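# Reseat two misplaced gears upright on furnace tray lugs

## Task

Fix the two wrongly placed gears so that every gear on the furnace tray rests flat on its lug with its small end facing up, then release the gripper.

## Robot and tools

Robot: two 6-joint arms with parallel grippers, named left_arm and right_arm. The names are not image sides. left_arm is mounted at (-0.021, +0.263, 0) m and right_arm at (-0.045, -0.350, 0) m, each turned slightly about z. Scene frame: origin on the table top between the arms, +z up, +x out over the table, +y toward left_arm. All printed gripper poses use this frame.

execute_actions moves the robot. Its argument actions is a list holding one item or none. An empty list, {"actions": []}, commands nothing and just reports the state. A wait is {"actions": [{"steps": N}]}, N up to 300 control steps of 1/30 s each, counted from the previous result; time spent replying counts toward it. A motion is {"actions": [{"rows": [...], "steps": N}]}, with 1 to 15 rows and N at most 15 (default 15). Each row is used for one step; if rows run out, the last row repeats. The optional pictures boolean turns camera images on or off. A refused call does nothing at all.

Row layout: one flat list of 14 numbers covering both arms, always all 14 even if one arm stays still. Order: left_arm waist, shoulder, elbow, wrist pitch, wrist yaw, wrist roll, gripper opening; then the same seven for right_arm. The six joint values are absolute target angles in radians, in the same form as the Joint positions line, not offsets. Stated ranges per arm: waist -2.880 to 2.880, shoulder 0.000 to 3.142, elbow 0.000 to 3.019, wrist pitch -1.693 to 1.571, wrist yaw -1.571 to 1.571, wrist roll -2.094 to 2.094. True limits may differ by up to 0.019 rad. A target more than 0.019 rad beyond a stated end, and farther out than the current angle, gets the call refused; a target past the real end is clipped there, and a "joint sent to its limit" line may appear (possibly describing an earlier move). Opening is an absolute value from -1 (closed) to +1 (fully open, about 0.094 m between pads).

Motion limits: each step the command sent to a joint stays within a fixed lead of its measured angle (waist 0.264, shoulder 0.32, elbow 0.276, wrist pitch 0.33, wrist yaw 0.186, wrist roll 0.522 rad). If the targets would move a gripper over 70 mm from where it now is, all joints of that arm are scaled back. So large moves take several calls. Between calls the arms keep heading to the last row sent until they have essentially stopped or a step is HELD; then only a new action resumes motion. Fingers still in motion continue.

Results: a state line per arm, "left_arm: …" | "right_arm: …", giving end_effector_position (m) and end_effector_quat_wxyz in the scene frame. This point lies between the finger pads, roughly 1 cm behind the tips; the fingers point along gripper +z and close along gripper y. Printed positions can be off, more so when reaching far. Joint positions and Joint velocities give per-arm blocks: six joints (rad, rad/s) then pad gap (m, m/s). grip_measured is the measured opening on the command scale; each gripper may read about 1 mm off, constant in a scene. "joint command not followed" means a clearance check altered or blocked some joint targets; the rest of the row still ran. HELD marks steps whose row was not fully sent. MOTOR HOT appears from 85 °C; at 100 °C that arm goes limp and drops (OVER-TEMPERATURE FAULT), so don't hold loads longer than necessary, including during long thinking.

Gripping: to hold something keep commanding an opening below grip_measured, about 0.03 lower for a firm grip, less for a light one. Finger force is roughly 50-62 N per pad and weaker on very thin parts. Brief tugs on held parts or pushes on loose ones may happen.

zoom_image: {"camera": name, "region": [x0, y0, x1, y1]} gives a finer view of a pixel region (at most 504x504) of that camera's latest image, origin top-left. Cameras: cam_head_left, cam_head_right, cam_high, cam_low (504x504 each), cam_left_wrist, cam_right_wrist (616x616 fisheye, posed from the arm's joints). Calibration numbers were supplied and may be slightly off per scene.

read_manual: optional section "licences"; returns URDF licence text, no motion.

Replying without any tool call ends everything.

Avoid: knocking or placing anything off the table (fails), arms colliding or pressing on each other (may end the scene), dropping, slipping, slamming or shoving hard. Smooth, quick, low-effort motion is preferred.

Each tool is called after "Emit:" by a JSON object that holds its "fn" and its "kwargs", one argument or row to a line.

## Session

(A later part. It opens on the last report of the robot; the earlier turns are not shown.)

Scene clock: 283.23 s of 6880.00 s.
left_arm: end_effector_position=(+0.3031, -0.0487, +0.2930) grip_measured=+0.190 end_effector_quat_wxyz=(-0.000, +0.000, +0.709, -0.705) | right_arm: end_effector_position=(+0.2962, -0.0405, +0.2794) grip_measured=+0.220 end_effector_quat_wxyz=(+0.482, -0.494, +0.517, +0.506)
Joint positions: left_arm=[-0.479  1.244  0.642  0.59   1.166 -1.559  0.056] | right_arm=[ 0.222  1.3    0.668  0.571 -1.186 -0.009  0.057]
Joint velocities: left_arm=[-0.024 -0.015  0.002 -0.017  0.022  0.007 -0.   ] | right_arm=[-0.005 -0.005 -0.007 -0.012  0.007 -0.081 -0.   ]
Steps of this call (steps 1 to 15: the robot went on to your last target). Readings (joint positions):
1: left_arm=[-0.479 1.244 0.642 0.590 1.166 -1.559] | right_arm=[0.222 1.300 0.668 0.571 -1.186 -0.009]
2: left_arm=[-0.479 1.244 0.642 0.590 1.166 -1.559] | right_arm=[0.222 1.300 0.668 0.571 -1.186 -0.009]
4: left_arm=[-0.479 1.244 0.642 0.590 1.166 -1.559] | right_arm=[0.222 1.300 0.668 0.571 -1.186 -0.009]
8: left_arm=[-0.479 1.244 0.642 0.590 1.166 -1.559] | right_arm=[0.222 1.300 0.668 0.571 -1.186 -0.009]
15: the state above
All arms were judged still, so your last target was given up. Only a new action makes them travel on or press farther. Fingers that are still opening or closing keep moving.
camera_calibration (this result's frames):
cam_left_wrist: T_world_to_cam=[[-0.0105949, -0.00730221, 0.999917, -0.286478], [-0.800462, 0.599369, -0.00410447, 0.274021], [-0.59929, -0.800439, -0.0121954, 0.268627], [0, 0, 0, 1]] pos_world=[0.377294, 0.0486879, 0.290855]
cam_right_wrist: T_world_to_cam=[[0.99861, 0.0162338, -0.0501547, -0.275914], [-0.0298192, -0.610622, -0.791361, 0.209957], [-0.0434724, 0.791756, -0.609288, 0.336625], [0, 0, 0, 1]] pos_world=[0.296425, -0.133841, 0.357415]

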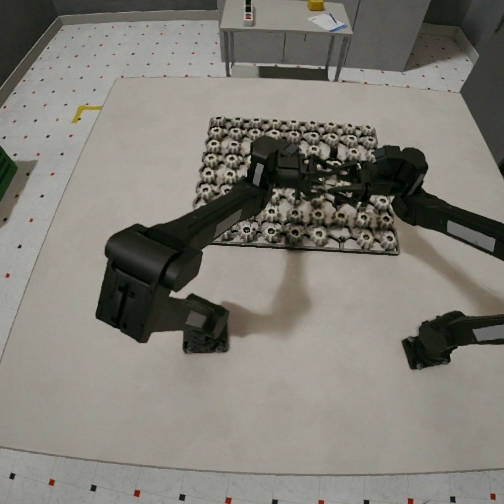

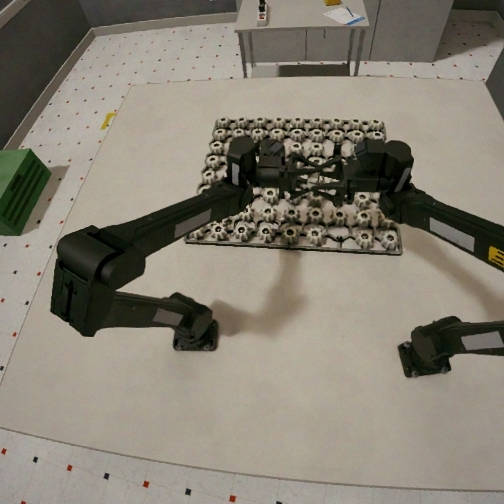

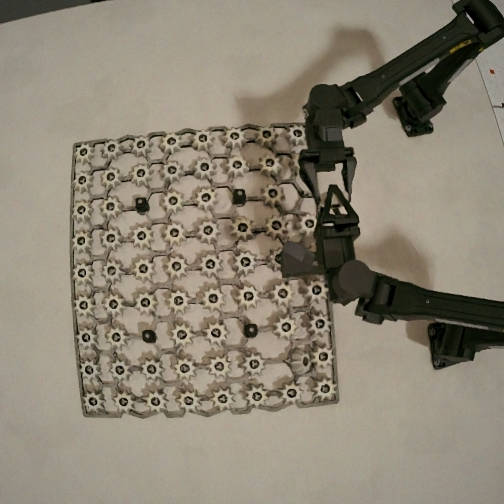

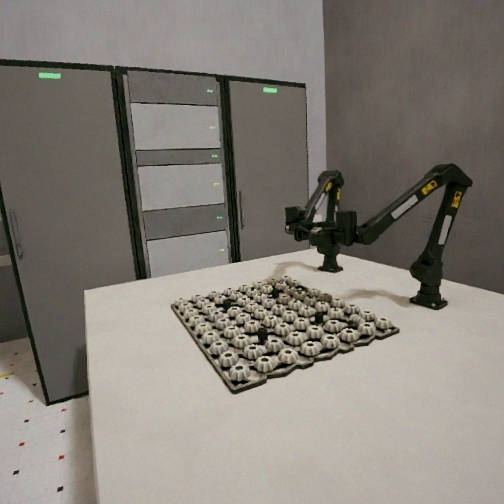

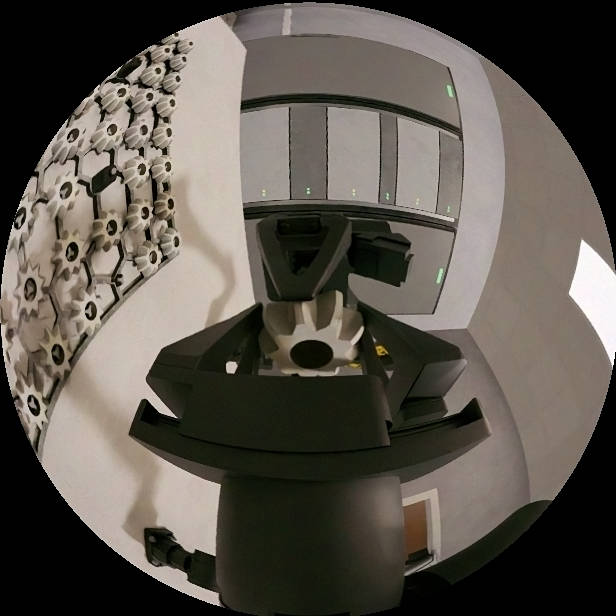

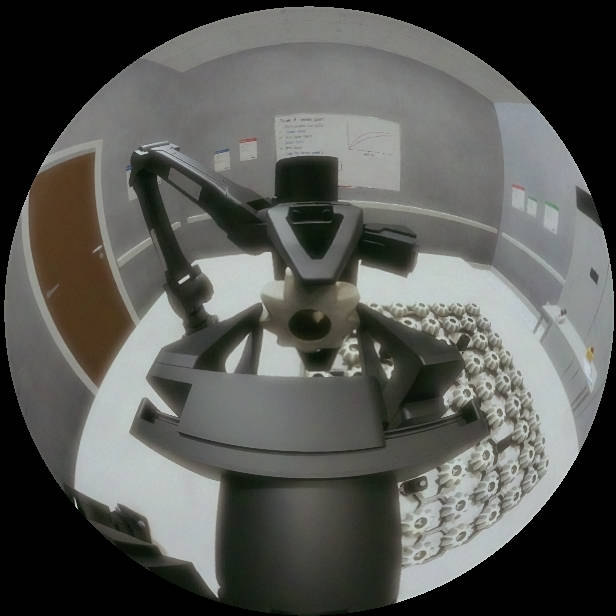

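Emit:
{"fn": "execute_actions", "kwargs": {
  "actions": [
    {"rows": [[-0.47,1.244,0.637,0.6,1.166,-1.57,0.15, 0.221,1.287,0.72,0.593,-1.186,0,1],[-0.47,1.244,0.637,0.6,1.166,-1.57,0.15, 0.221,1.287,0.72,0.593,-1.186,0,1],[-0.47,1.244,0.637,0.6,1.166,-1.57,0.15, 0.221,1.287,0.72,0.593,-1.186,0,1],[-0.47,1.244,0.637,0.6,1.166,-1.57,0.15, 0.221,1.287,0.72,0.593,-1.186,0,1],[-0.47,1.244,0.637,0.6,1.166,-1.57,0.15, 0.221,1.287,0.72,0.593,-1.186,0,1],[-0.47,1.244,0.637,0.6,1.166,-1.57,0.15, 0.221,1.287,0.72,0.593,-1.186,0,1],[-0.47,1.244,0.637,0.6,1.166,-1.57,0.15, -0.15,1.287,0.72,0.593,-1.5,0,1]]}
  ],
  "pictures": false
}}

Emit:
{"fn": "execute_actions", "kwargs": {
  "actions": [
    {"rows": [[-0.47,1.244,0.637,0.6,1.166,-1.57,0.15, -0.9,1.287,0.72,0.593,-1.0,0,1]]}
  ],
  "pictures": false
}}

Emit:
{"fn": "execute_actions", "kwargs": {
  "actions": [
    {"rows": [[-0.987,1.5,1.39,-1.176,0,-1.57,0.15, -0.9,1.287,0.72,0.593,-1.0,0,1]]}
  ],
  "pictures": false
}}

Emit:
{"fn": "execute_actions", "kwargs": {
  "actions": [
    {"steps": 45}
  ],
  "pictures": false
}}

Emit:
{"fn": "execute_actions", "kwargs": {
  "actions": [
    {"rows": [[-0.987,1.739,1.39,-1.176,0,-1.57,0.15, -0.9,1.287,0.72,0.593,-1.0,0,1]]}
  ],
  "pictures": false
}}

Emit:
{"fn": "execute_actions", "kwargs": {
  "actions": [
    {"steps": 20}
  ]
}}

Scene clock: 314.57 s of 6880.00 s.
left_arm: end_effector_position=(+0.3014, -0.0478, +0.2885) grip_measured=+0.190 end_effector_quat_wxyz=(-0.003, -0.003, +0.710, -0.704) | right_arm: end_effector_position=(+0.3379, -0.1826, +0.2843) grip_measured=+1.000 end_effector_quat_wxyz=(+0.509, -0.467, +0.533, +0.489)
Joint positions: left_arm=[-0.478  1.244  0.633  0.59   1.166 -1.559  0.056] | right_arm=[-0.172  1.298  0.67   0.573 -1.494 -0.009  0.094]
Joint velocities: left_arm=[ 0.005 -0.024 -0.012 -0.007  0.007 -0.051  0.001] | right_arm=[-0.708 -0.005  0.002 -0.007 -0.066  0.007  0.   ]
Steps of this call (steps 1 to 90: nothing new was sent; then 27.83 s passed at rest; steps 91 to 105: all 15 steps of this action). Readings (joint positions):
91: left_arm=[-0.479 1.244 0.642 0.590 1.166 -1.559] | right_arm=[0.222 1.300 0.668 0.571 -1.186 -0.009]
92: left_arm=[-0.478 1.244 0.641 0.590 1.166 -1.559] | right_arm=[0.222 1.300 0.669 0.572 -1.186 -0.009]
94: left_arm=[-0.478 1.244 0.637 0.590 1.166 -1.559] | right_arm=[0.222 1.299 0.670 0.573 -1.186 -0.009]
98: left_arm=[-0.478 1.244 0.633 0.590 1.166 -1.559] | right_arm=[0.178 1.298 0.670 0.573 -1.315 -0.009]
105: the state above

Scene clock: 315.07 s of 6880.00 s.
left_arm: end_effector_position=(+0.3014, -0.0478, +0.2885) grip_measured=+0.190 end_effector_quat_wxyz=(-0.003, -0.003, +0.710, -0.704) | right_arm: end_effector_position=(+0.3929, -0.5539, +0.2808) grip_measured=+1.000 end_effector_quat_wxyz=(+0.689, -0.081, +0.713, +0.103)
Joint positions: left_arm=[-0.478  1.244  0.633  0.59   1.166 -1.559  0.056] | right_arm=[-0.901  1.297  0.671  0.573 -0.999 -0.009  0.094]
Joint velocities: left_arm=[-0.005  0.005 -0.002 -0.027 -0.007  0.007 -0.   ] | right_arm=[-0.991  0.005 -0.012  0.002 -0.007  0.051  0.   ]
Steps of this call (steps 1 to 15: all 15 steps of this action). Readings (joint positions):
1: left_arm=[-0.478 1.244 0.633 0.590 1.166 -1.559] | right_arm=[-0.201 1.297 0.670 0.573 -1.446 -0.009]
2: left_arm=[-0.478 1.244 0.633 0.590 1.166 -1.559] | right_arm=[-0.236 1.297 0.670 0.573 -1.387 -0.009]
4: left_arm=[-0.478 1.244 0.633 0.590 1.166 -1.559] | right_arm=[-0.330 1.297 0.670 0.573 -1.273 -0.009]
8: left_arm=[-0.478 1.244 0.633 0.590 1.166 -1.559] | right_arm=[-0.539 1.297 0.670 0.573 -1.077 -0.009]
15: the state above

Scene clock: 315.57 s of 6880.00 s.
left_arm: end_effector_position=(+0.2839, -0.2211, +0.1488) grip_measured=+0.190 end_effector_quat_wxyz=(-0.021, -0.239, +0.892, -0.382) | right_arm: end_effector_position=(+0.3932, -0.5532, +0.2808) grip_measured=+1.000 end_effector_quat_wxyz=(+0.689, -0.081, +0.712, +0.104)
Joint positions: left_arm=[-0.988  1.538  1.03  -0.331  0.312 -1.559  0.056] | right_arm=[-0.9    1.297  0.671  0.573 -0.999 -0.009  0.094]
Joint velocities: left_arm=[-0.552  0.044  0.877 -2.122 -1.707  0.037 -0.001] | right_arm=[-0.015 -0.015 -0.002 -0.002 -0.095 -0.007  0.   ]
Steps of this call (steps 1 to 15: all 15 steps of this action). Readings (joint positions):
1: left_arm=[-0.489 1.250 0.638 0.561 1.129 -1.559] | right_arm=[-0.927 1.297 0.671 0.573 -0.997 -0.009]
2: left_arm=[-0.511 1.265 0.658 0.506 1.076 -1.559] | right_arm=[-0.939 1.297 0.671 0.573 -0.997 -0.009]
4: left_arm=[-0.580 1.325 0.713 0.397 0.970 -1.559] | right_arm=[-0.935 1.297 0.671 0.573 -0.997 -0.009]
8: left_arm=[-0.746 1.450 0.830 0.163 0.747 -1.559] | right_arm=[-0.905 1.297 0.671 0.573 -0.998 -0.009]
15: the state above

Scene clock: 317.07 s of 6880.00 s.
left_arm: end_effector_position=(+0.2785, -0.1280, +0.1974) grip_measured=+0.190 end_effector_quat_wxyz=(+0.033, -0.315, +0.944, -0.096) | right_arm: end_effector_position=(+0.3932, -0.5532, +0.2808) grip_measured=+1.000 end_effector_quat_wxyz=(+0.689, -0.081, +0.712, +0.104)
Joint positions: left_arm=[-0.988  1.515  1.319 -1.171  0.001 -1.559  0.056] | right_arm=[-0.9    1.297  0.671  0.573 -0.999 -0.009  0.094]
Joint velocities: left_arm=[-0.005  0.005 -0.017  0.007  0.022 -0.066 -0.   ] | right_arm=[ 0.005 -0.005 -0.017  0.007  0.11  -0.037  0.   ]
Steps of this call (steps 1 to 30: the robot went on to your last target; steps 31 to 45: nothing new was sent). Readings (joint positions):
1: left_arm=[-1.003 1.539 1.059 -0.401 0.253 -1.559] | right_arm=[-0.900 1.297 0.671 0.573 -0.999 -0.009]
2: left_arm=[-1.011 1.539 1.087 -0.469 0.195 -1.559] | right_arm=[-0.900 1.297 0.671 0.573 -0.999 -0.009]
4: left_arm=[-1.016 1.539 1.145 -0.602 0.093 -1.559] | right_arm=[-0.900 1.297 0.671 0.573 -0.999 -0.009]
8: left_arm=[-1.002 1.539 1.271 -0.942 0.008 -1.559] | right_arm=[-0.900 1.297 0.671 0.573 -0.999 -0.009]
45: the state above
All arms were judged still, so your last target was given up. Only a new action makes them travel on or press farther. Fingers that are still opening or closing keep moving.

Scene clock: 317.57 s of 6880.00 s.
left_arm: end_effector_position=(+0.2873, -0.1394, +0.0752) grip_measured=+0.190 end_effector_quat_wxyz=(-0.008, -0.316, +0.948, +0.021) | right_arm: end_effector_position=(+0.3932, -0.5532, +0.2808) grip_measured=+1.000 end_effector_quat_wxyz=(+0.689, -0.081, +0.712, +0.104)
Joint positions: left_arm=[-0.988  1.798  1.356 -1.174  0.001 -1.559  0.056] | right_arm=[-0.9    1.297  0.671  0.573 -0.999 -0.009  0.094]
Joint velocities: left_arm=[-0.015 -0.19  -0.022 -0.002  0.007  0.037 -0.001] | right_arm=[-0.015 -0.005 -0.007 -0.012 -0.037 -0.037  0.   ]
Steps of this call (steps 1 to 15: all 15 steps of this action). Readings (joint positions):
1: left_arm=[-0.988 1.525 1.320 -1.173 0.001 -1.559] | right_arm=[-0.900 1.297 0.671 0.573 -0.999 -0.009]
2: left_arm=[-0.988 1.542 1.330 -1.176 0.001 -1.559] | right_arm=[-0.900 1.297 0.671 0.573 -0.999 -0.009]
4: left_arm=[-0.988 1.607 1.349 -1.176 0.001 -1.559] | right_arm=[-0.900 1.297 0.671 0.573 -0.999 -0.009]
8: left_arm=[-0.988 1.750 1.356 -1.174 0.001 -1.559] | right_arm=[-0.900 1.297 0.671 0.573 -0.999 -0.009]
15: the state above

Scene clock: 318.23 s of 6880.00 s.
left_arm: end_effector_position=(+0.2881, -0.1405, +0.0889) grip_measured=+0.190 end_effector_quat_wxyz=(-0.003, -0.316, +0.949, +0.008) | right_arm: end_effector_position=(+0.3932, -0.5532, +0.2808) grip_measured=+1.000 end_effector_quat_wxyz=(+0.689, -0.081, +0.712, +0.104)
Joint positions: left_arm=[-0.988  1.769  1.356 -1.174  0.001 -1.559  0.056] | right_arm=[-0.9    1.297  0.671  0.573 -0.999 -0.009  0.094]
Joint velocities: left_arm=[-0.015 -0.005 -0.007 -0.002 -0.007  0.037 -0.   ] | right_arm=[ 0.005 -0.005  0.007 -0.007 -0.007  0.022  0.   ]
Steps of this call (steps 1 to 20: the robot went on to your last target). Readings (joint positions):
1: left_arm=[-0.988 1.792 1.356 -1.174 0.001 -1.559] | right_arm=[-0.900 1.297 0.671 0.573 -0.999 -0.009]
2: left_arm=[-0.988 1.787 1.356 -1.174 0.001 -1.559] | right_arm=[-0.900 1.297 0.671 0.573 -0.999 -0.009]
4: left_arm=[-0.988 1.777 1.356 -1.174 0.001 -1.559] | right_arm=[-0.900 1.297 0.671 0.573 -0.999 -0.009]
8: left_arm=[-0.988 1.769 1.356 -1.174 0.001 -1.559] | right_arm=[-0.900 1.297 0.671 0.573 -0.999 -0.009]
20: the state above
camera_calibration (this result's frames):
cam_left_wrist: T_world_to_cam=[[0.592051, -0.805662, -0.0195976, -0.278394], [-0.637963, -0.483396, 0.599443, 0.0635546], [-0.492422, -0.342398, -0.800177, 0.287328], [0, 0, 0, 1]] pos_world=[0.346855, -0.0951888, 0.18636]
cam_right_wrist: T_world_to_cam=[[0.274818, -0.960718, -0.0386801, -0.623481], [-0.59943, -0.139739, -0.788135, 0.384433], [0.75177, 0.23978, -0.614286, 0.130931], [0, 0, 0, 1]] pos_world=[0.303354, -0.576664, 0.359298]

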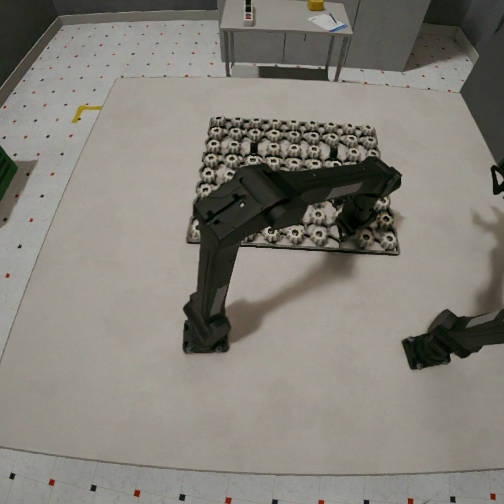

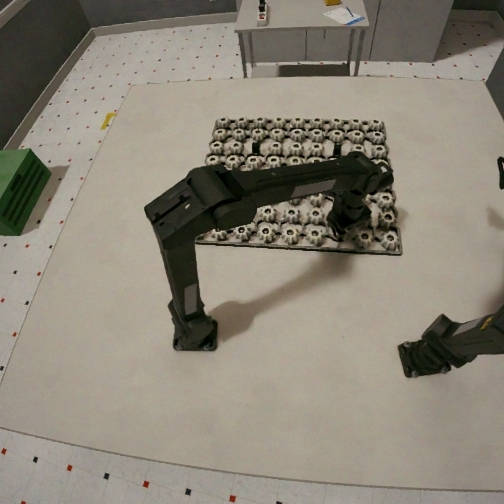

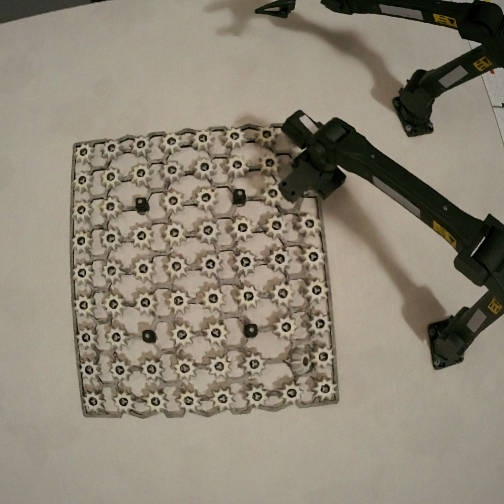

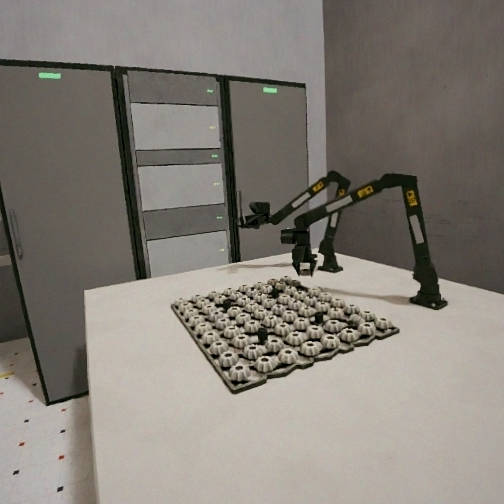

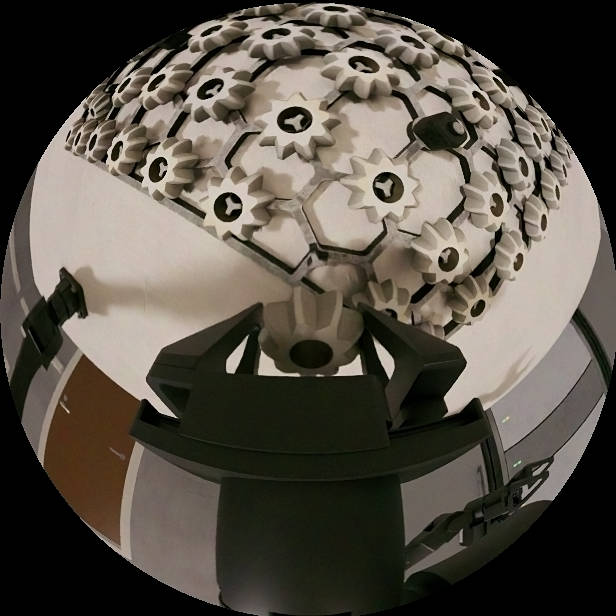

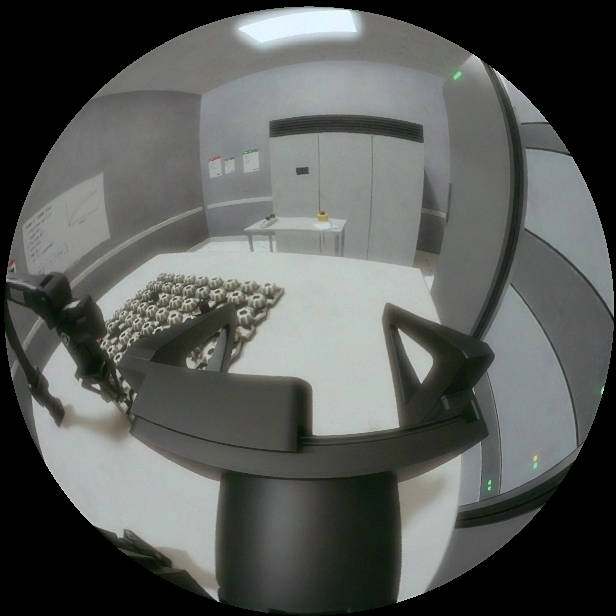

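Emit:
{"fn": "execute_actions", "kwargs": {
  "actions": [
    {"rows": [[-0.96,1.768,1.318,-1.08,0,-1.57,0.15, -0.9,1.287,0.72,0.593,-1.0,0,1],[-0.96,1.768,1.318,-1.08,0,-1.57,0.15, -0.9,1.287,0.72,0.593,-1.0,0,1],[-0.96,1.768,1.318,-1.08,0,-1.57,0.15, -0.9,1.287,0.72,0.593,-1.0,0,1],[-0.96,1.768,1.318,-1.08,0,-1.57,0.15, -0.9,1.287,0.72,0.593,-1.0,0,1],[-0.96,1.768,1.318,-1.08,0,-1.57,0.15, -0.9,1.287,0.72,0.593,-1.0,0,1],[-0.96,1.768,1.318,-1.08,0,-1.57,0.15, -0.9,1.287,0.72,0.593,-1.0,0,1],[-0.96,1.768,1.318,-1.08,0,-1.57,0.15, -0.9,1.287,0.72,0.593,-1.0,0,1],[-0.96,1.768,1.318,-1.08,0,-1.57,0.15, -0.9,1.287,0.72,0.593,-1.0,0,1],[-0.96,1.795,1.296,-1.03,0,-1.57,0.15, -0.9,1.287,0.72,0.593,-1.0,0,1],[-0.96,1.795,1.296,-1.03,0,-1.57,0.15, -0.9,1.287,0.72,0.593,-1.0,0,1],[-0.96,1.795,1.296,-1.03,0,-1.57,0.15, -0.9,1.287,0.72,0.593,-1.0,0,1],[-0.96,1.821,1.275,-0.98,0,-1.57,0.15, -0.9,1.287,0.72,0.593,-1.0,0,1]]}
  ],
  "pictures": false
}}

Emit:
{"fn": "execute_actions", "kwargs": {
  "actions": [
    {"steps": 30}
  ]
}}

Scene clock: 351.53 s of 6880.00 s.
left_arm: end_effector_position=(+0.3057, -0.1418, +0.0509) grip_measured=+0.190 end_effector_quat_wxyz=(+0.010, -0.328, +0.944, -0.028) | right_arm: end_effector_position=(+0.3932, -0.5532, +0.2808) grip_measured=+1.000 end_effector_quat_wxyz=(+0.689, -0.081, +0.712, +0.104)
Joint positions: left_arm=[-0.963  1.798  1.285 -0.998  0.001 -1.559  0.056] | right_arm=[-0.9    1.297  0.671  0.573 -0.999 -0.009  0.094]
Joint velocities: left_arm=[ 0.015  0.249 -0.125  0.173 -0.007 -0.125 -0.   ] | right_arm=[-0.015  0.015  0.002  0.017 -0.037  0.022  0.   ]
Steps of this call (steps 1 to 15: the robot went on to your last target; steps 16 to 90: nothing new was sent; then 29.80 s passed at rest; steps 91 to 105: all 15 steps of this action). Readings (joint positions):
91: left_arm=[-0.988 1.769 1.350 -1.160 0.001 -1.559] | right_arm=[-0.900 1.297 0.671 0.573 -0.999 -0.009]
92: left_arm=[-0.986 1.768 1.342 -1.133 0.001 -1.559] | right_arm=[-0.900 1.297 0.671 0.573 -0.999 -0.009]
94: left_arm=[-0.980 1.769 1.327 -1.101 0.001 -1.559] | right_arm=[-0.900 1.297 0.671 0.573 -0.999 -0.009]
98: left_arm=[-0.966 1.770 1.314 -1.093 0.001 -1.559] | right_arm=[-0.900 1.297 0.671 0.573 -0.999 -0.009]
105: the state above

Scene clock: 352.53 s of 6880.00 s.
left_arm: end_effector_position=(+0.3034, -0.1410, +0.0419) grip_measured=+0.190 end_effector_quat_wxyz=(+0.005, -0.328, +0.945, -0.022) | right_arm: end_effector_position=(+0.3932, -0.5532, +0.2808) grip_measured=+1.000 end_effector_quat_wxyz=(+0.689, -0.081, +0.712, +0.104)
Joint positions: left_arm=[-0.964  1.813  1.28  -0.993  0.005 -1.559  0.056] | right_arm=[-0.9    1.297  0.671  0.573 -0.999 -0.009  0.094]
Joint velocities: left_arm=[-0.005 -0.005  0.002 -0.017 -0.007  0.007  0.001] | right_arm=[-0.015 -0.015  0.007 -0.002 -0.007 -0.051  0.   ]
Steps of this call (steps 1 to 30: the robot went on to your last target). Readings (joint positions):
1: left_arm=[-0.963 1.807 1.281 -0.994 0.001 -1.559] | right_arm=[-0.900 1.297 0.671 0.573 -0.999 -0.009]
2: left_arm=[-0.963 1.813 1.280 -0.993 0.006 -1.559] | right_arm=[-0.900 1.297 0.671 0.573 -0.999 -0.009]
4: left_arm=[-0.964 1.813 1.280 -0.993 0.005 -1.559] | right_arm=[-0.900 1.297 0.671 0.573 -0.999 -0.009]
8: left_arm=[-0.964 1.813 1.280 -0.993 0.005 -1.559] | right_arm=[-0.900 1.297 0.671 0.573 -0.999 -0.009]
30: the state above
All arms were judged still, so your last target was given up. Only a new action makes them travel on or press farther. Fingers that are still opening or closing keep moving.
camera_calibration (this result's frames):
cam_left_wrist: T_world_to_cam=[[0.610802, -0.790675, 0.0418745, -0.294885], [-0.647574, -0.468425, 0.601021, 0.106214], [-0.455597, -0.394222, -0.798135, 0.238472], [0, 0, 0, 1]] pos_world=[0.357545, -0.0893941, 0.138845]
cam_right_wrist: T_world_to_cam=[[0.274818, -0.960718, -0.0386801, -0.623481], [-0.59943, -0.139739, -0.788135, 0.384433], [0.75177, 0.23978, -0.614286, 0.130931], [0, 0, 0, 1]] pos_world=[0.303354, -0.576664, 0.359298]

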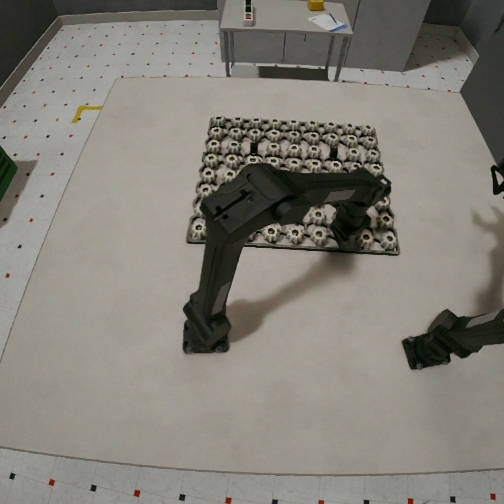

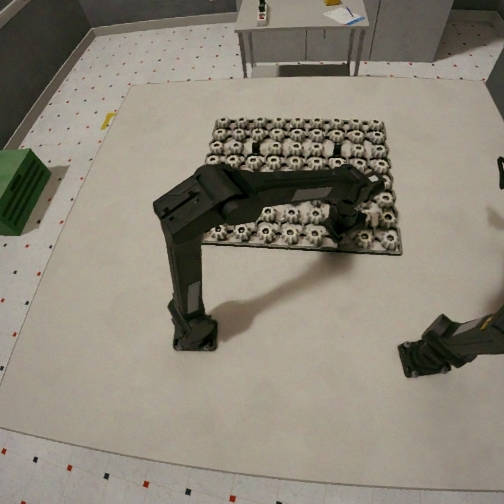

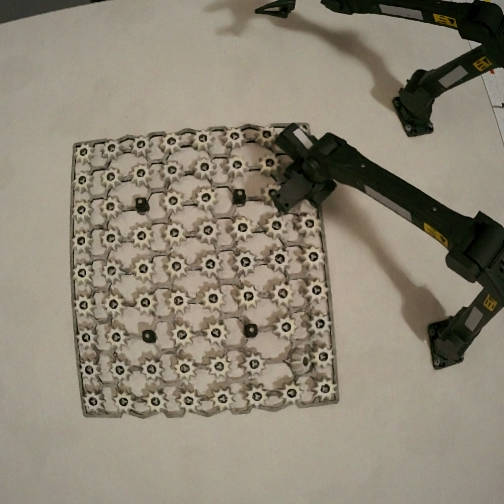

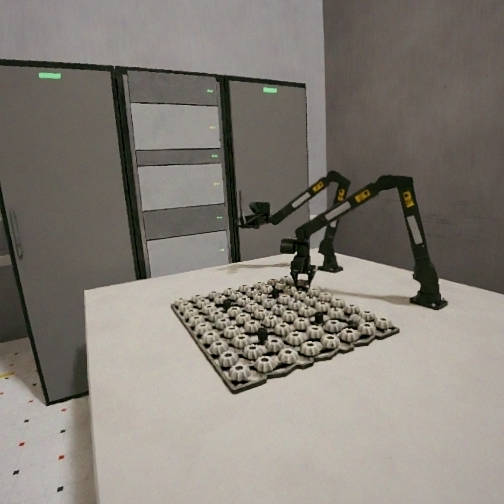

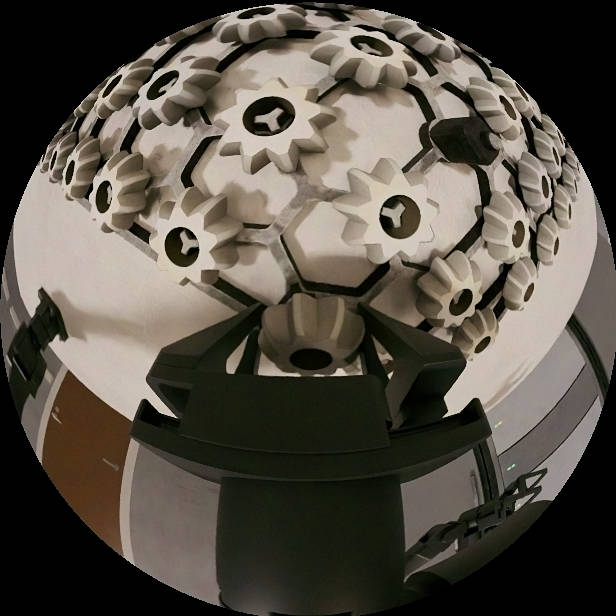

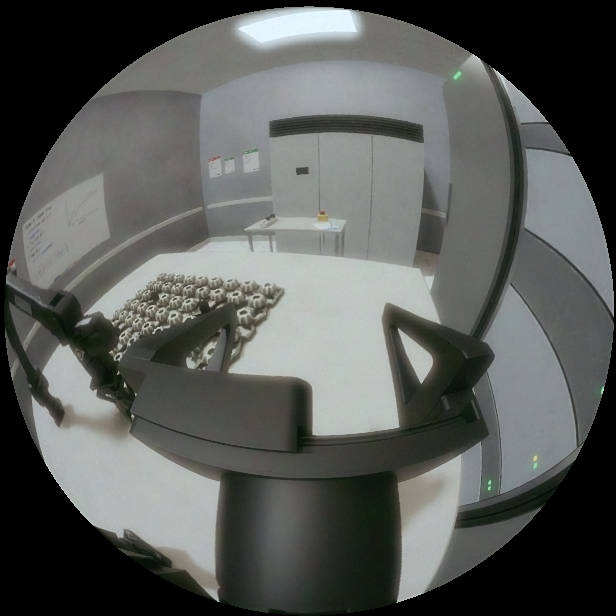

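Emit:
{"fn": "execute_actions", "kwargs": {
  "actions": [
    {"rows": [[-0.955,1.795,1.29,-1.06,0,-1.57,0.15, -0.9,1.287,0.72,0.593,-1.0,0,1],[-0.955,1.795,1.29,-1.06,0,-1.57,0.15, -0.9,1.287,0.72,0.593,-1.0,0,1],[-0.955,1.795,1.29,-1.06,0,-1.57,0.15, -0.9,1.287,0.72,0.593,-1.0,0,1],[-0.955,1.795,1.29,-1.06,0,-1.57,0.15, -0.9,1.287,0.72,0.593,-1.0,0,1],[-0.955,1.795,1.29,-1.06,0,-1.57,0.15, -0.9,1.287,0.72,0.593,-1.0,0,1],[-0.955,1.795,1.29,-1.06,0,-1.57,0.15, -0.9,1.287,0.72,0.593,-1.0,0,1],[-0.955,1.795,1.29,-1.06,0,-1.57,0.15, -0.9,1.287,0.72,0.593,-1.0,0,1],[-0.955,1.825,1.28,-1.03,0,-1.57,0.15, -0.9,1.287,0.72,0.593,-1.0,0,1],[-0.955,1.825,1.28,-1.03,0,-1.57,0.15, -0.9,1.287,0.72,0.593,-1.0,0,1],[-0.955,1.825,1.28,-1.03,0,-1.57,0.15, -0.9,1.287,0.72,0.593,-1.0,0,1],[-0.955,1.825,1.28,-1.03,0,-1.57,0.15, -0.9,1.287,0.72,0.593,-1.0,0,1],[-0.955,1.851,1.27,-0.995,0,-1.57,0.15, -0.9,1.287,0.72,0.593,-1.0,0,1]]}
  ],
  "pictures": false
}}

Emit:
{"fn": "execute_actions", "kwargs": {
  "actions": [
    {"steps": 30}
  ]
}}

Scene clock: 372.73 s of 6880.00 s.
left_arm: end_effector_position=(+0.3006, -0.1348, +0.0364) grip_measured=+0.190 end_effector_quat_wxyz=(+0.003, -0.328, +0.945, -0.006) | right_arm: end_effector_position=(+0.3932, -0.5532, +0.2808) grip_measured=+1.000 end_effector_quat_wxyz=(+0.689, -0.081, +0.712, +0.104)
Joint positions: left_arm=[-0.963  1.823  1.278 -1.012 -0.002 -1.559  0.056] | right_arm=[-0.9    1.297  0.671  0.573 -0.999 -0.009  0.094]
Joint velocities: left_arm=[ 0.015  0.083 -0.012  0.1   -0.212 -0.066 -0.   ] | right_arm=[-0.015  0.005 -0.002  0.007  0.022 -0.051  0.   ]
Steps of this call (steps 1 to 90: nothing new was sent; then 16.70 s passed at rest; steps 91 to 105: all 15 steps of this action). Readings (joint positions):
91: left_arm=[-0.964 1.813 1.280 -1.002 0.004 -1.559] | right_arm=[-0.900 1.297 0.671 0.573 -0.999 -0.009]
92: left_arm=[-0.964 1.813 1.280 -1.016 0.003 -1.559] | right_arm=[-0.900 1.297 0.671 0.573 -0.999 -0.009]
94: left_arm=[-0.964 1.813 1.280 -1.038 0.002 -1.559] | right_arm=[-0.900 1.297 0.671 0.573 -0.999 -0.009]
98: left_arm=[-0.964 1.813 1.280 -1.046 0.002 -1.559] | right_arm=[-0.900 1.297 0.671 0.573 -0.999 -0.009]
105: the state above

Scene clock: 373.73 s of 6880.00 s.
left_arm: end_effector_position=(+0.3026, -0.1336, +0.0290) grip_measured=+0.190 end_effector_quat_wxyz=(+0.002, -0.331, +0.944, -0.004) | right_arm: end_effector_position=(+0.3932, -0.5532, +0.2808) grip_measured=+1.000 end_effector_quat_wxyz=(+0.689, -0.081, +0.712, +0.104)
Joint positions: left_arm=[-0.959  1.837  1.276 -1.002 -0.002 -1.56   0.056] | right_arm=[-0.9    1.297  0.671  0.573 -0.999 -0.009  0.094]
Joint velocities: left_arm=[-0.015 -0.015  0.007  0.007  0.051 -0.037 -0.   ] | right_arm=[0.005 0.005 0.007 0.017 0.007 0.037 0.   ]
Steps of this call (steps 1 to 30: the robot went on to your last target). Readings (joint positions):
1: left_arm=[-0.962 1.827 1.277 -1.010 -0.003 -1.559] | right_arm=[-0.900 1.297 0.671 0.573 -0.999 -0.009]
2: left_arm=[-0.961 1.831 1.277 -1.007 -0.003 -1.559] | right_arm=[-0.900 1.297 0.671 0.573 -0.999 -0.009]
4: left_arm=[-0.959 1.837 1.276 -1.004 -0.003 -1.559] | right_arm=[-0.900 1.297 0.671 0.573 -0.999 -0.009]
8: left_arm=[-0.959 1.837 1.276 -1.002 -0.002 -1.560] | right_arm=[-0.900 1.297 0.671 0.573 -0.999 -0.009]
30: the state above
All arms were judged still, so your last target was given up. Only a new action makes them travel on or press farther. Fingers that are still opening or closing keep moving.
camera_calibration (this result's frames):
cam_left_wrist: T_world_to_cam=[[0.616176, -0.78759, 0.00551595, -0.28818], [-0.633883, -0.491741, 0.596978, 0.109812], [-0.467461, -0.37134, -0.802239, 0.237478], [0, 0, 0, 1]] pos_world=[0.358189, -0.0847838, 0.126548]
cam_right_wrist: T_world_to_cam=[[0.274818, -0.960718, -0.0386801, -0.623481], [-0.59943, -0.139739, -0.788135, 0.384433], [0.75177, 0.23978, -0.614286, 0.130931], [0, 0, 0, 1]] pos_world=[0.303354, -0.576664, 0.359298]

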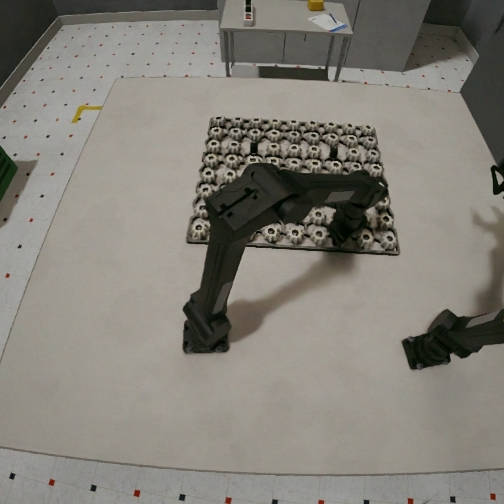

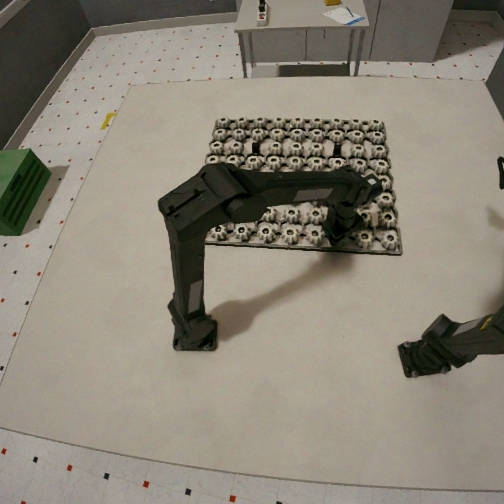

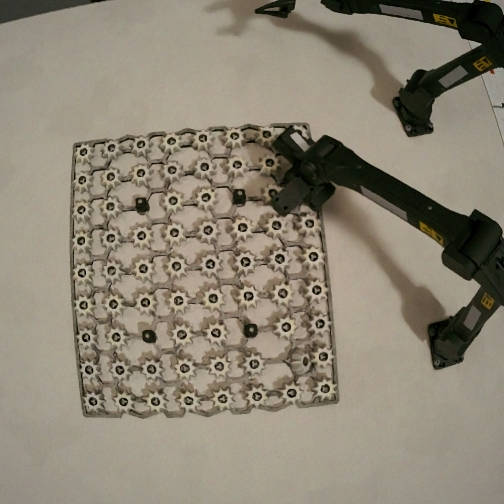

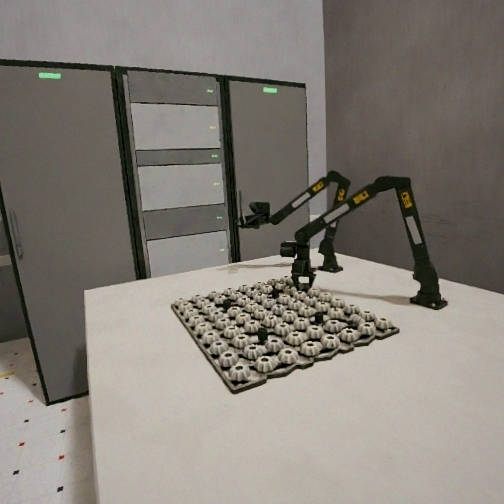

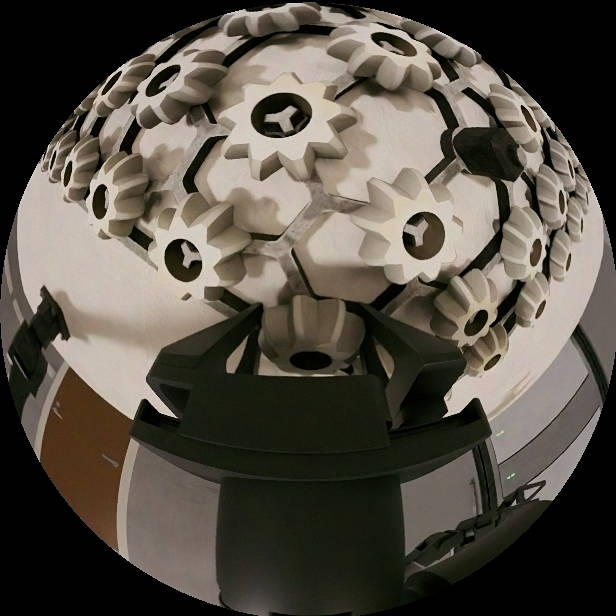

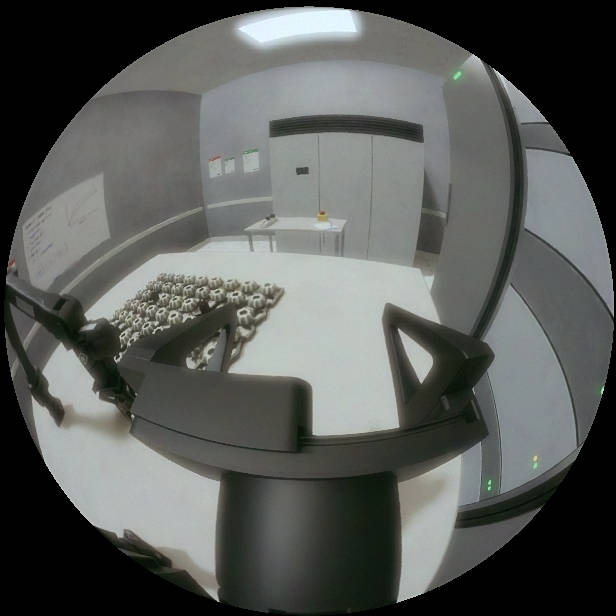

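Emit:
{"fn": "execute_actions", "kwargs": {
  "actions": [
    {"rows": [[-0.959,1.837,1.28,-1.0,0,-1.57,0.45, -0.9,1.287,0.72,0.593,-1.0,0,1],[-0.959,1.837,1.28,-1.0,0,-1.57,0.45, -0.9,1.287,0.72,0.593,-1.0,0,1],[-0.959,1.837,1.28,-1.0,0,-1.57,0.45, -0.9,1.287,0.72,0.593,-1.0,0,1],[-0.959,1.837,1.28,-1.0,0,-1.57,0.45, -0.9,1.287,0.72,0.593,-1.0,0,1],[-0.959,1.837,1.28,-1.0,0,-1.57,0.45, -0.9,1.287,0.72,0.593,-1.0,0,1],[-0.959,1.72,1.39,-1.176,0,-1.57,0.45, -0.9,1.287,0.72,0.593,-1.0,0,1]]}
  ],
  "pictures": false
}}

Emit:
{"fn": "execute_actions", "kwargs": {
  "actions": [
    {"rows": [[-0.15,1.46,1.0,-1.09,0,0,1, -0.9,1.287,0.72,0.593,-1.0,0,1]]}
  ],
  "pictures": false
}}

Emit:
{"fn": "execute_actions", "kwargs": {
  "actions": [
    {"steps": 45}
  ]
}}

Scene clock: 398.97 s of 6880.00 s.
left_arm: end_effector_position=(+0.2986, -0.1291, +0.1057) grip_measured=+0.448 end_effector_quat_wxyz=(+0.004, -0.331, +0.944, -0.011) | right_arm: end_effector_position=(+0.3932, -0.5532, +0.2808) grip_measured=+1.000 end_effector_quat_wxyz=(+0.689, -0.081, +0.712, +0.104)
Joint positions: left_arm=[-0.959  1.723  1.34  -1.164 -0.    -1.56   0.068] | right_arm=[-0.9    1.297  0.671  0.573 -0.999 -0.009  0.094]
Joint velocities: left_arm=[ 0.005 -0.308  0.139 -0.046  0.066 -0.007 -0.   ] | right_arm=[-0.005 -0.005 -0.017 -0.017 -0.051  0.007  0.   ]
Steps of this call (steps 1 to 90: nothing new was sent; then 21.73 s passed at rest; steps 91 to 105: all 15 steps of this action). Readings (joint positions):
91: left_arm=[-0.959 1.837 1.276 -1.002 -0.002 -1.560] | right_arm=[-0.900 1.297 0.671 0.573 -0.999 -0.009]
92: left_arm=[-0.959 1.837 1.276 -1.002 -0.002 -1.560] | right_arm=[-0.900 1.297 0.671 0.573 -0.999 -0.009]
94: left_arm=[-0.959 1.837 1.276 -1.002 -0.002 -1.560] | right_arm=[-0.900 1.297 0.671 0.573 -0.999 -0.009]
98: left_arm=[-0.959 1.824 1.298 -1.074 -0.000 -1.560] | right_arm=[-0.900 1.297 0.671 0.573 -0.999 -0.009]
105: the state above

Scene clock: 399.47 s of 6880.00 s.
left_arm: end_effector_position=(+0.3690, +0.1668, +0.0984) grip_measured=+1.000 end_effector_quat_wxyz=(+0.003, -0.254, +0.967, -0.003) | right_arm: end_effector_position=(+0.3932, -0.5532, +0.2808) grip_measured=+1.000 end_effector_quat_wxyz=(+0.689, -0.081, +0.712, +0.104)
Joint positions: left_arm=[-0.313  1.487  1.028 -1.103  0.003 -0.754  0.094] | right_arm=[-0.9    1.297  0.671  0.573 -0.999 -0.009  0.094]
Joint velocities: left_arm=[ 1.822  0.005 -0.066  0.085  0.037  2.132  0.   ] | right_arm=[-0.015 -0.005  0.007 -0.012  0.037 -0.022  0.   ]
Steps of this call (steps 1 to 15: all 15 steps of this action). Readings (joint positions):
1: left_arm=[-0.952 1.706 1.330 -1.154 0.002 -1.527] | right_arm=[-0.900 1.297 0.671 0.573 -0.999 -0.009]
2: left_arm=[-0.942 1.679 1.300 -1.137 0.003 -1.484] | right_arm=[-0.900 1.297 0.671 0.573 -0.999 -0.009]
4: left_arm=[-0.893 1.617 1.222 -1.125 0.003 -1.398] | right_arm=[-0.900 1.297 0.671 0.573 -0.999 -0.009]
8: left_arm=[-0.726 1.520 1.094 -1.118 0.003 -1.193] | right_arm=[-0.900 1.297 0.671 0.573 -0.999 -0.009]
15: the state above

Scene clock: 400.97 s of 6880.00 s.
left_arm: end_effector_position=(+0.3735, +0.2309, +0.0949) grip_measured=+1.000 end_effector_quat_wxyz=(+0.002, +0.033, +0.999, +0.000) | right_arm: end_effector_position=(+0.3932, -0.5532, +0.2808) grip_measured=+1.000 end_effector_quat_wxyz=(+0.689, -0.081, +0.712, +0.104)
Joint positions: left_arm=[-0.154  1.479  1.008 -1.096 -0.001 -0.015  0.094] | right_arm=[-0.9    1.297  0.671  0.573 -0.999 -0.009  0.094]
Joint velocities: left_arm=[-0.005 -0.015  0.002 -0.027  0.125  0.022  0.   ] | right_arm=[-0.005 -0.005  0.002 -0.007 -0.007 -0.007  0.   ]
Steps of this call (steps 1 to 45: the robot went on to your last target). Readings (joint positions):
1: left_arm=[-0.251 1.486 1.025 -1.100 0.002 -0.662] | right_arm=[-0.900 1.297 0.671 0.573 -0.999 -0.009]
2: left_arm=[-0.194 1.486 1.022 -1.098 0.000 -0.565] | right_arm=[-0.900 1.297 0.671 0.573 -0.999 -0.009]
4: left_arm=[-0.114 1.486 1.017 -1.096 -0.005 -0.381] | right_arm=[-0.900 1.297 0.671 0.573 -0.999 -0.009]
8: left_arm=[-0.107 1.482 1.009 -1.096 -0.005 -0.166] | right_arm=[-0.900 1.297 0.671 0.573 -0.999 -0.009]
45: the state above
All arms were judged still, so your last target was given up. Only a new action makes them travel on or press farther. Fingers that are still opening or closing keep moving.
camera_calibration (this result's frames):
cam_left_wrist: T_world_to_cam=[[-0.0760873, -0.997094, -0.00373072, 0.26266], [-0.801453, 0.0589313, 0.595147, 0.2302], [-0.593198, 0.0482732, -0.803608, 0.40907], [0, 0, 0, 1]] pos_world=[0.447139, 0.228583, 0.192709]
cam_right_wrist: T_world_to_cam=[[0.274818, -0.960718, -0.0386801, -0.623481], [-0.59943, -0.139739, -0.788135, 0.384433], [0.75177, 0.23978, -0.614286, 0.130931], [0, 0, 0, 1]] pos_world=[0.303354, -0.576664, 0.359298]

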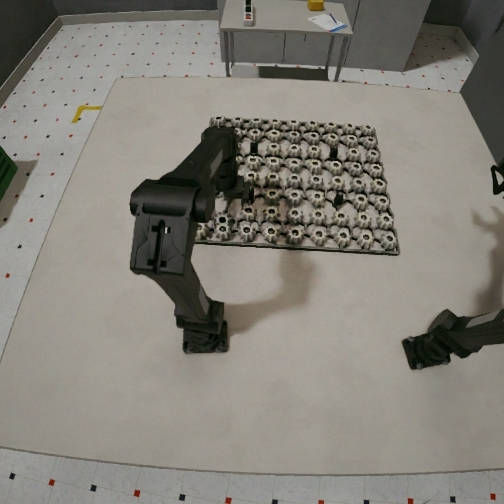

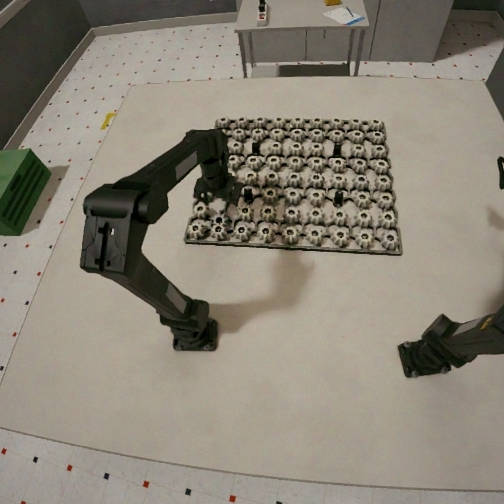

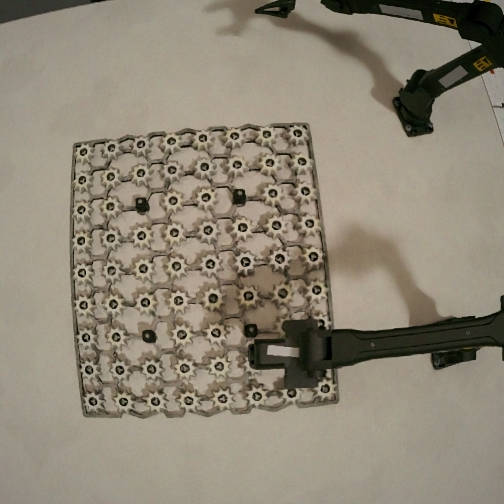

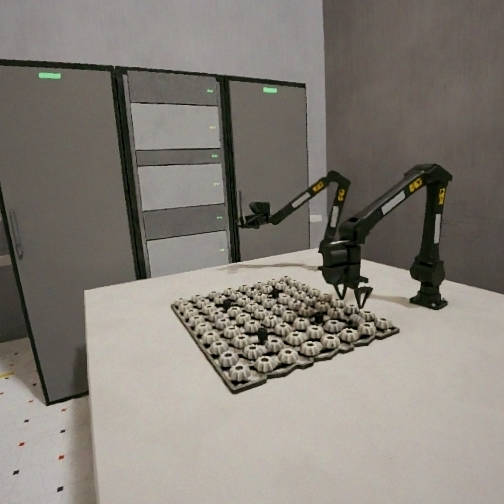

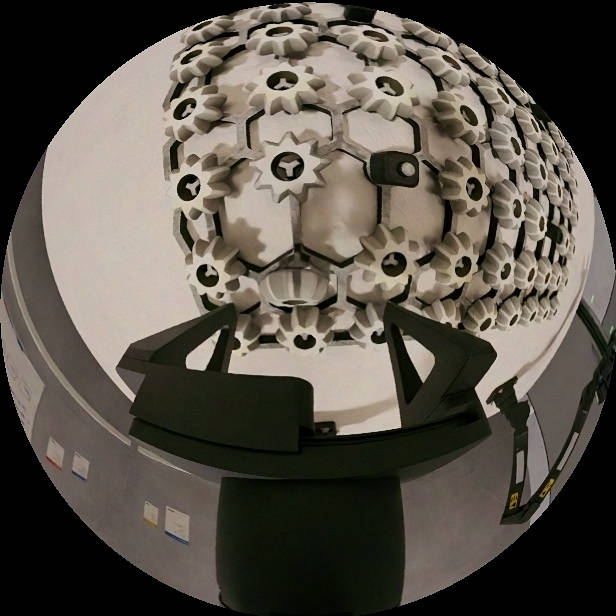

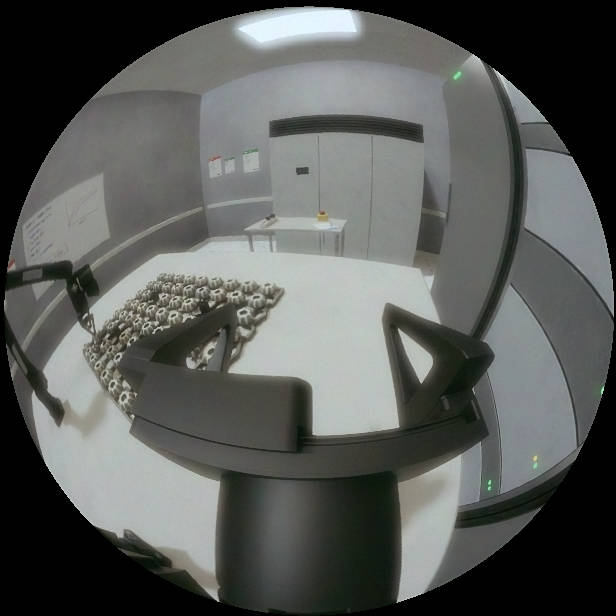

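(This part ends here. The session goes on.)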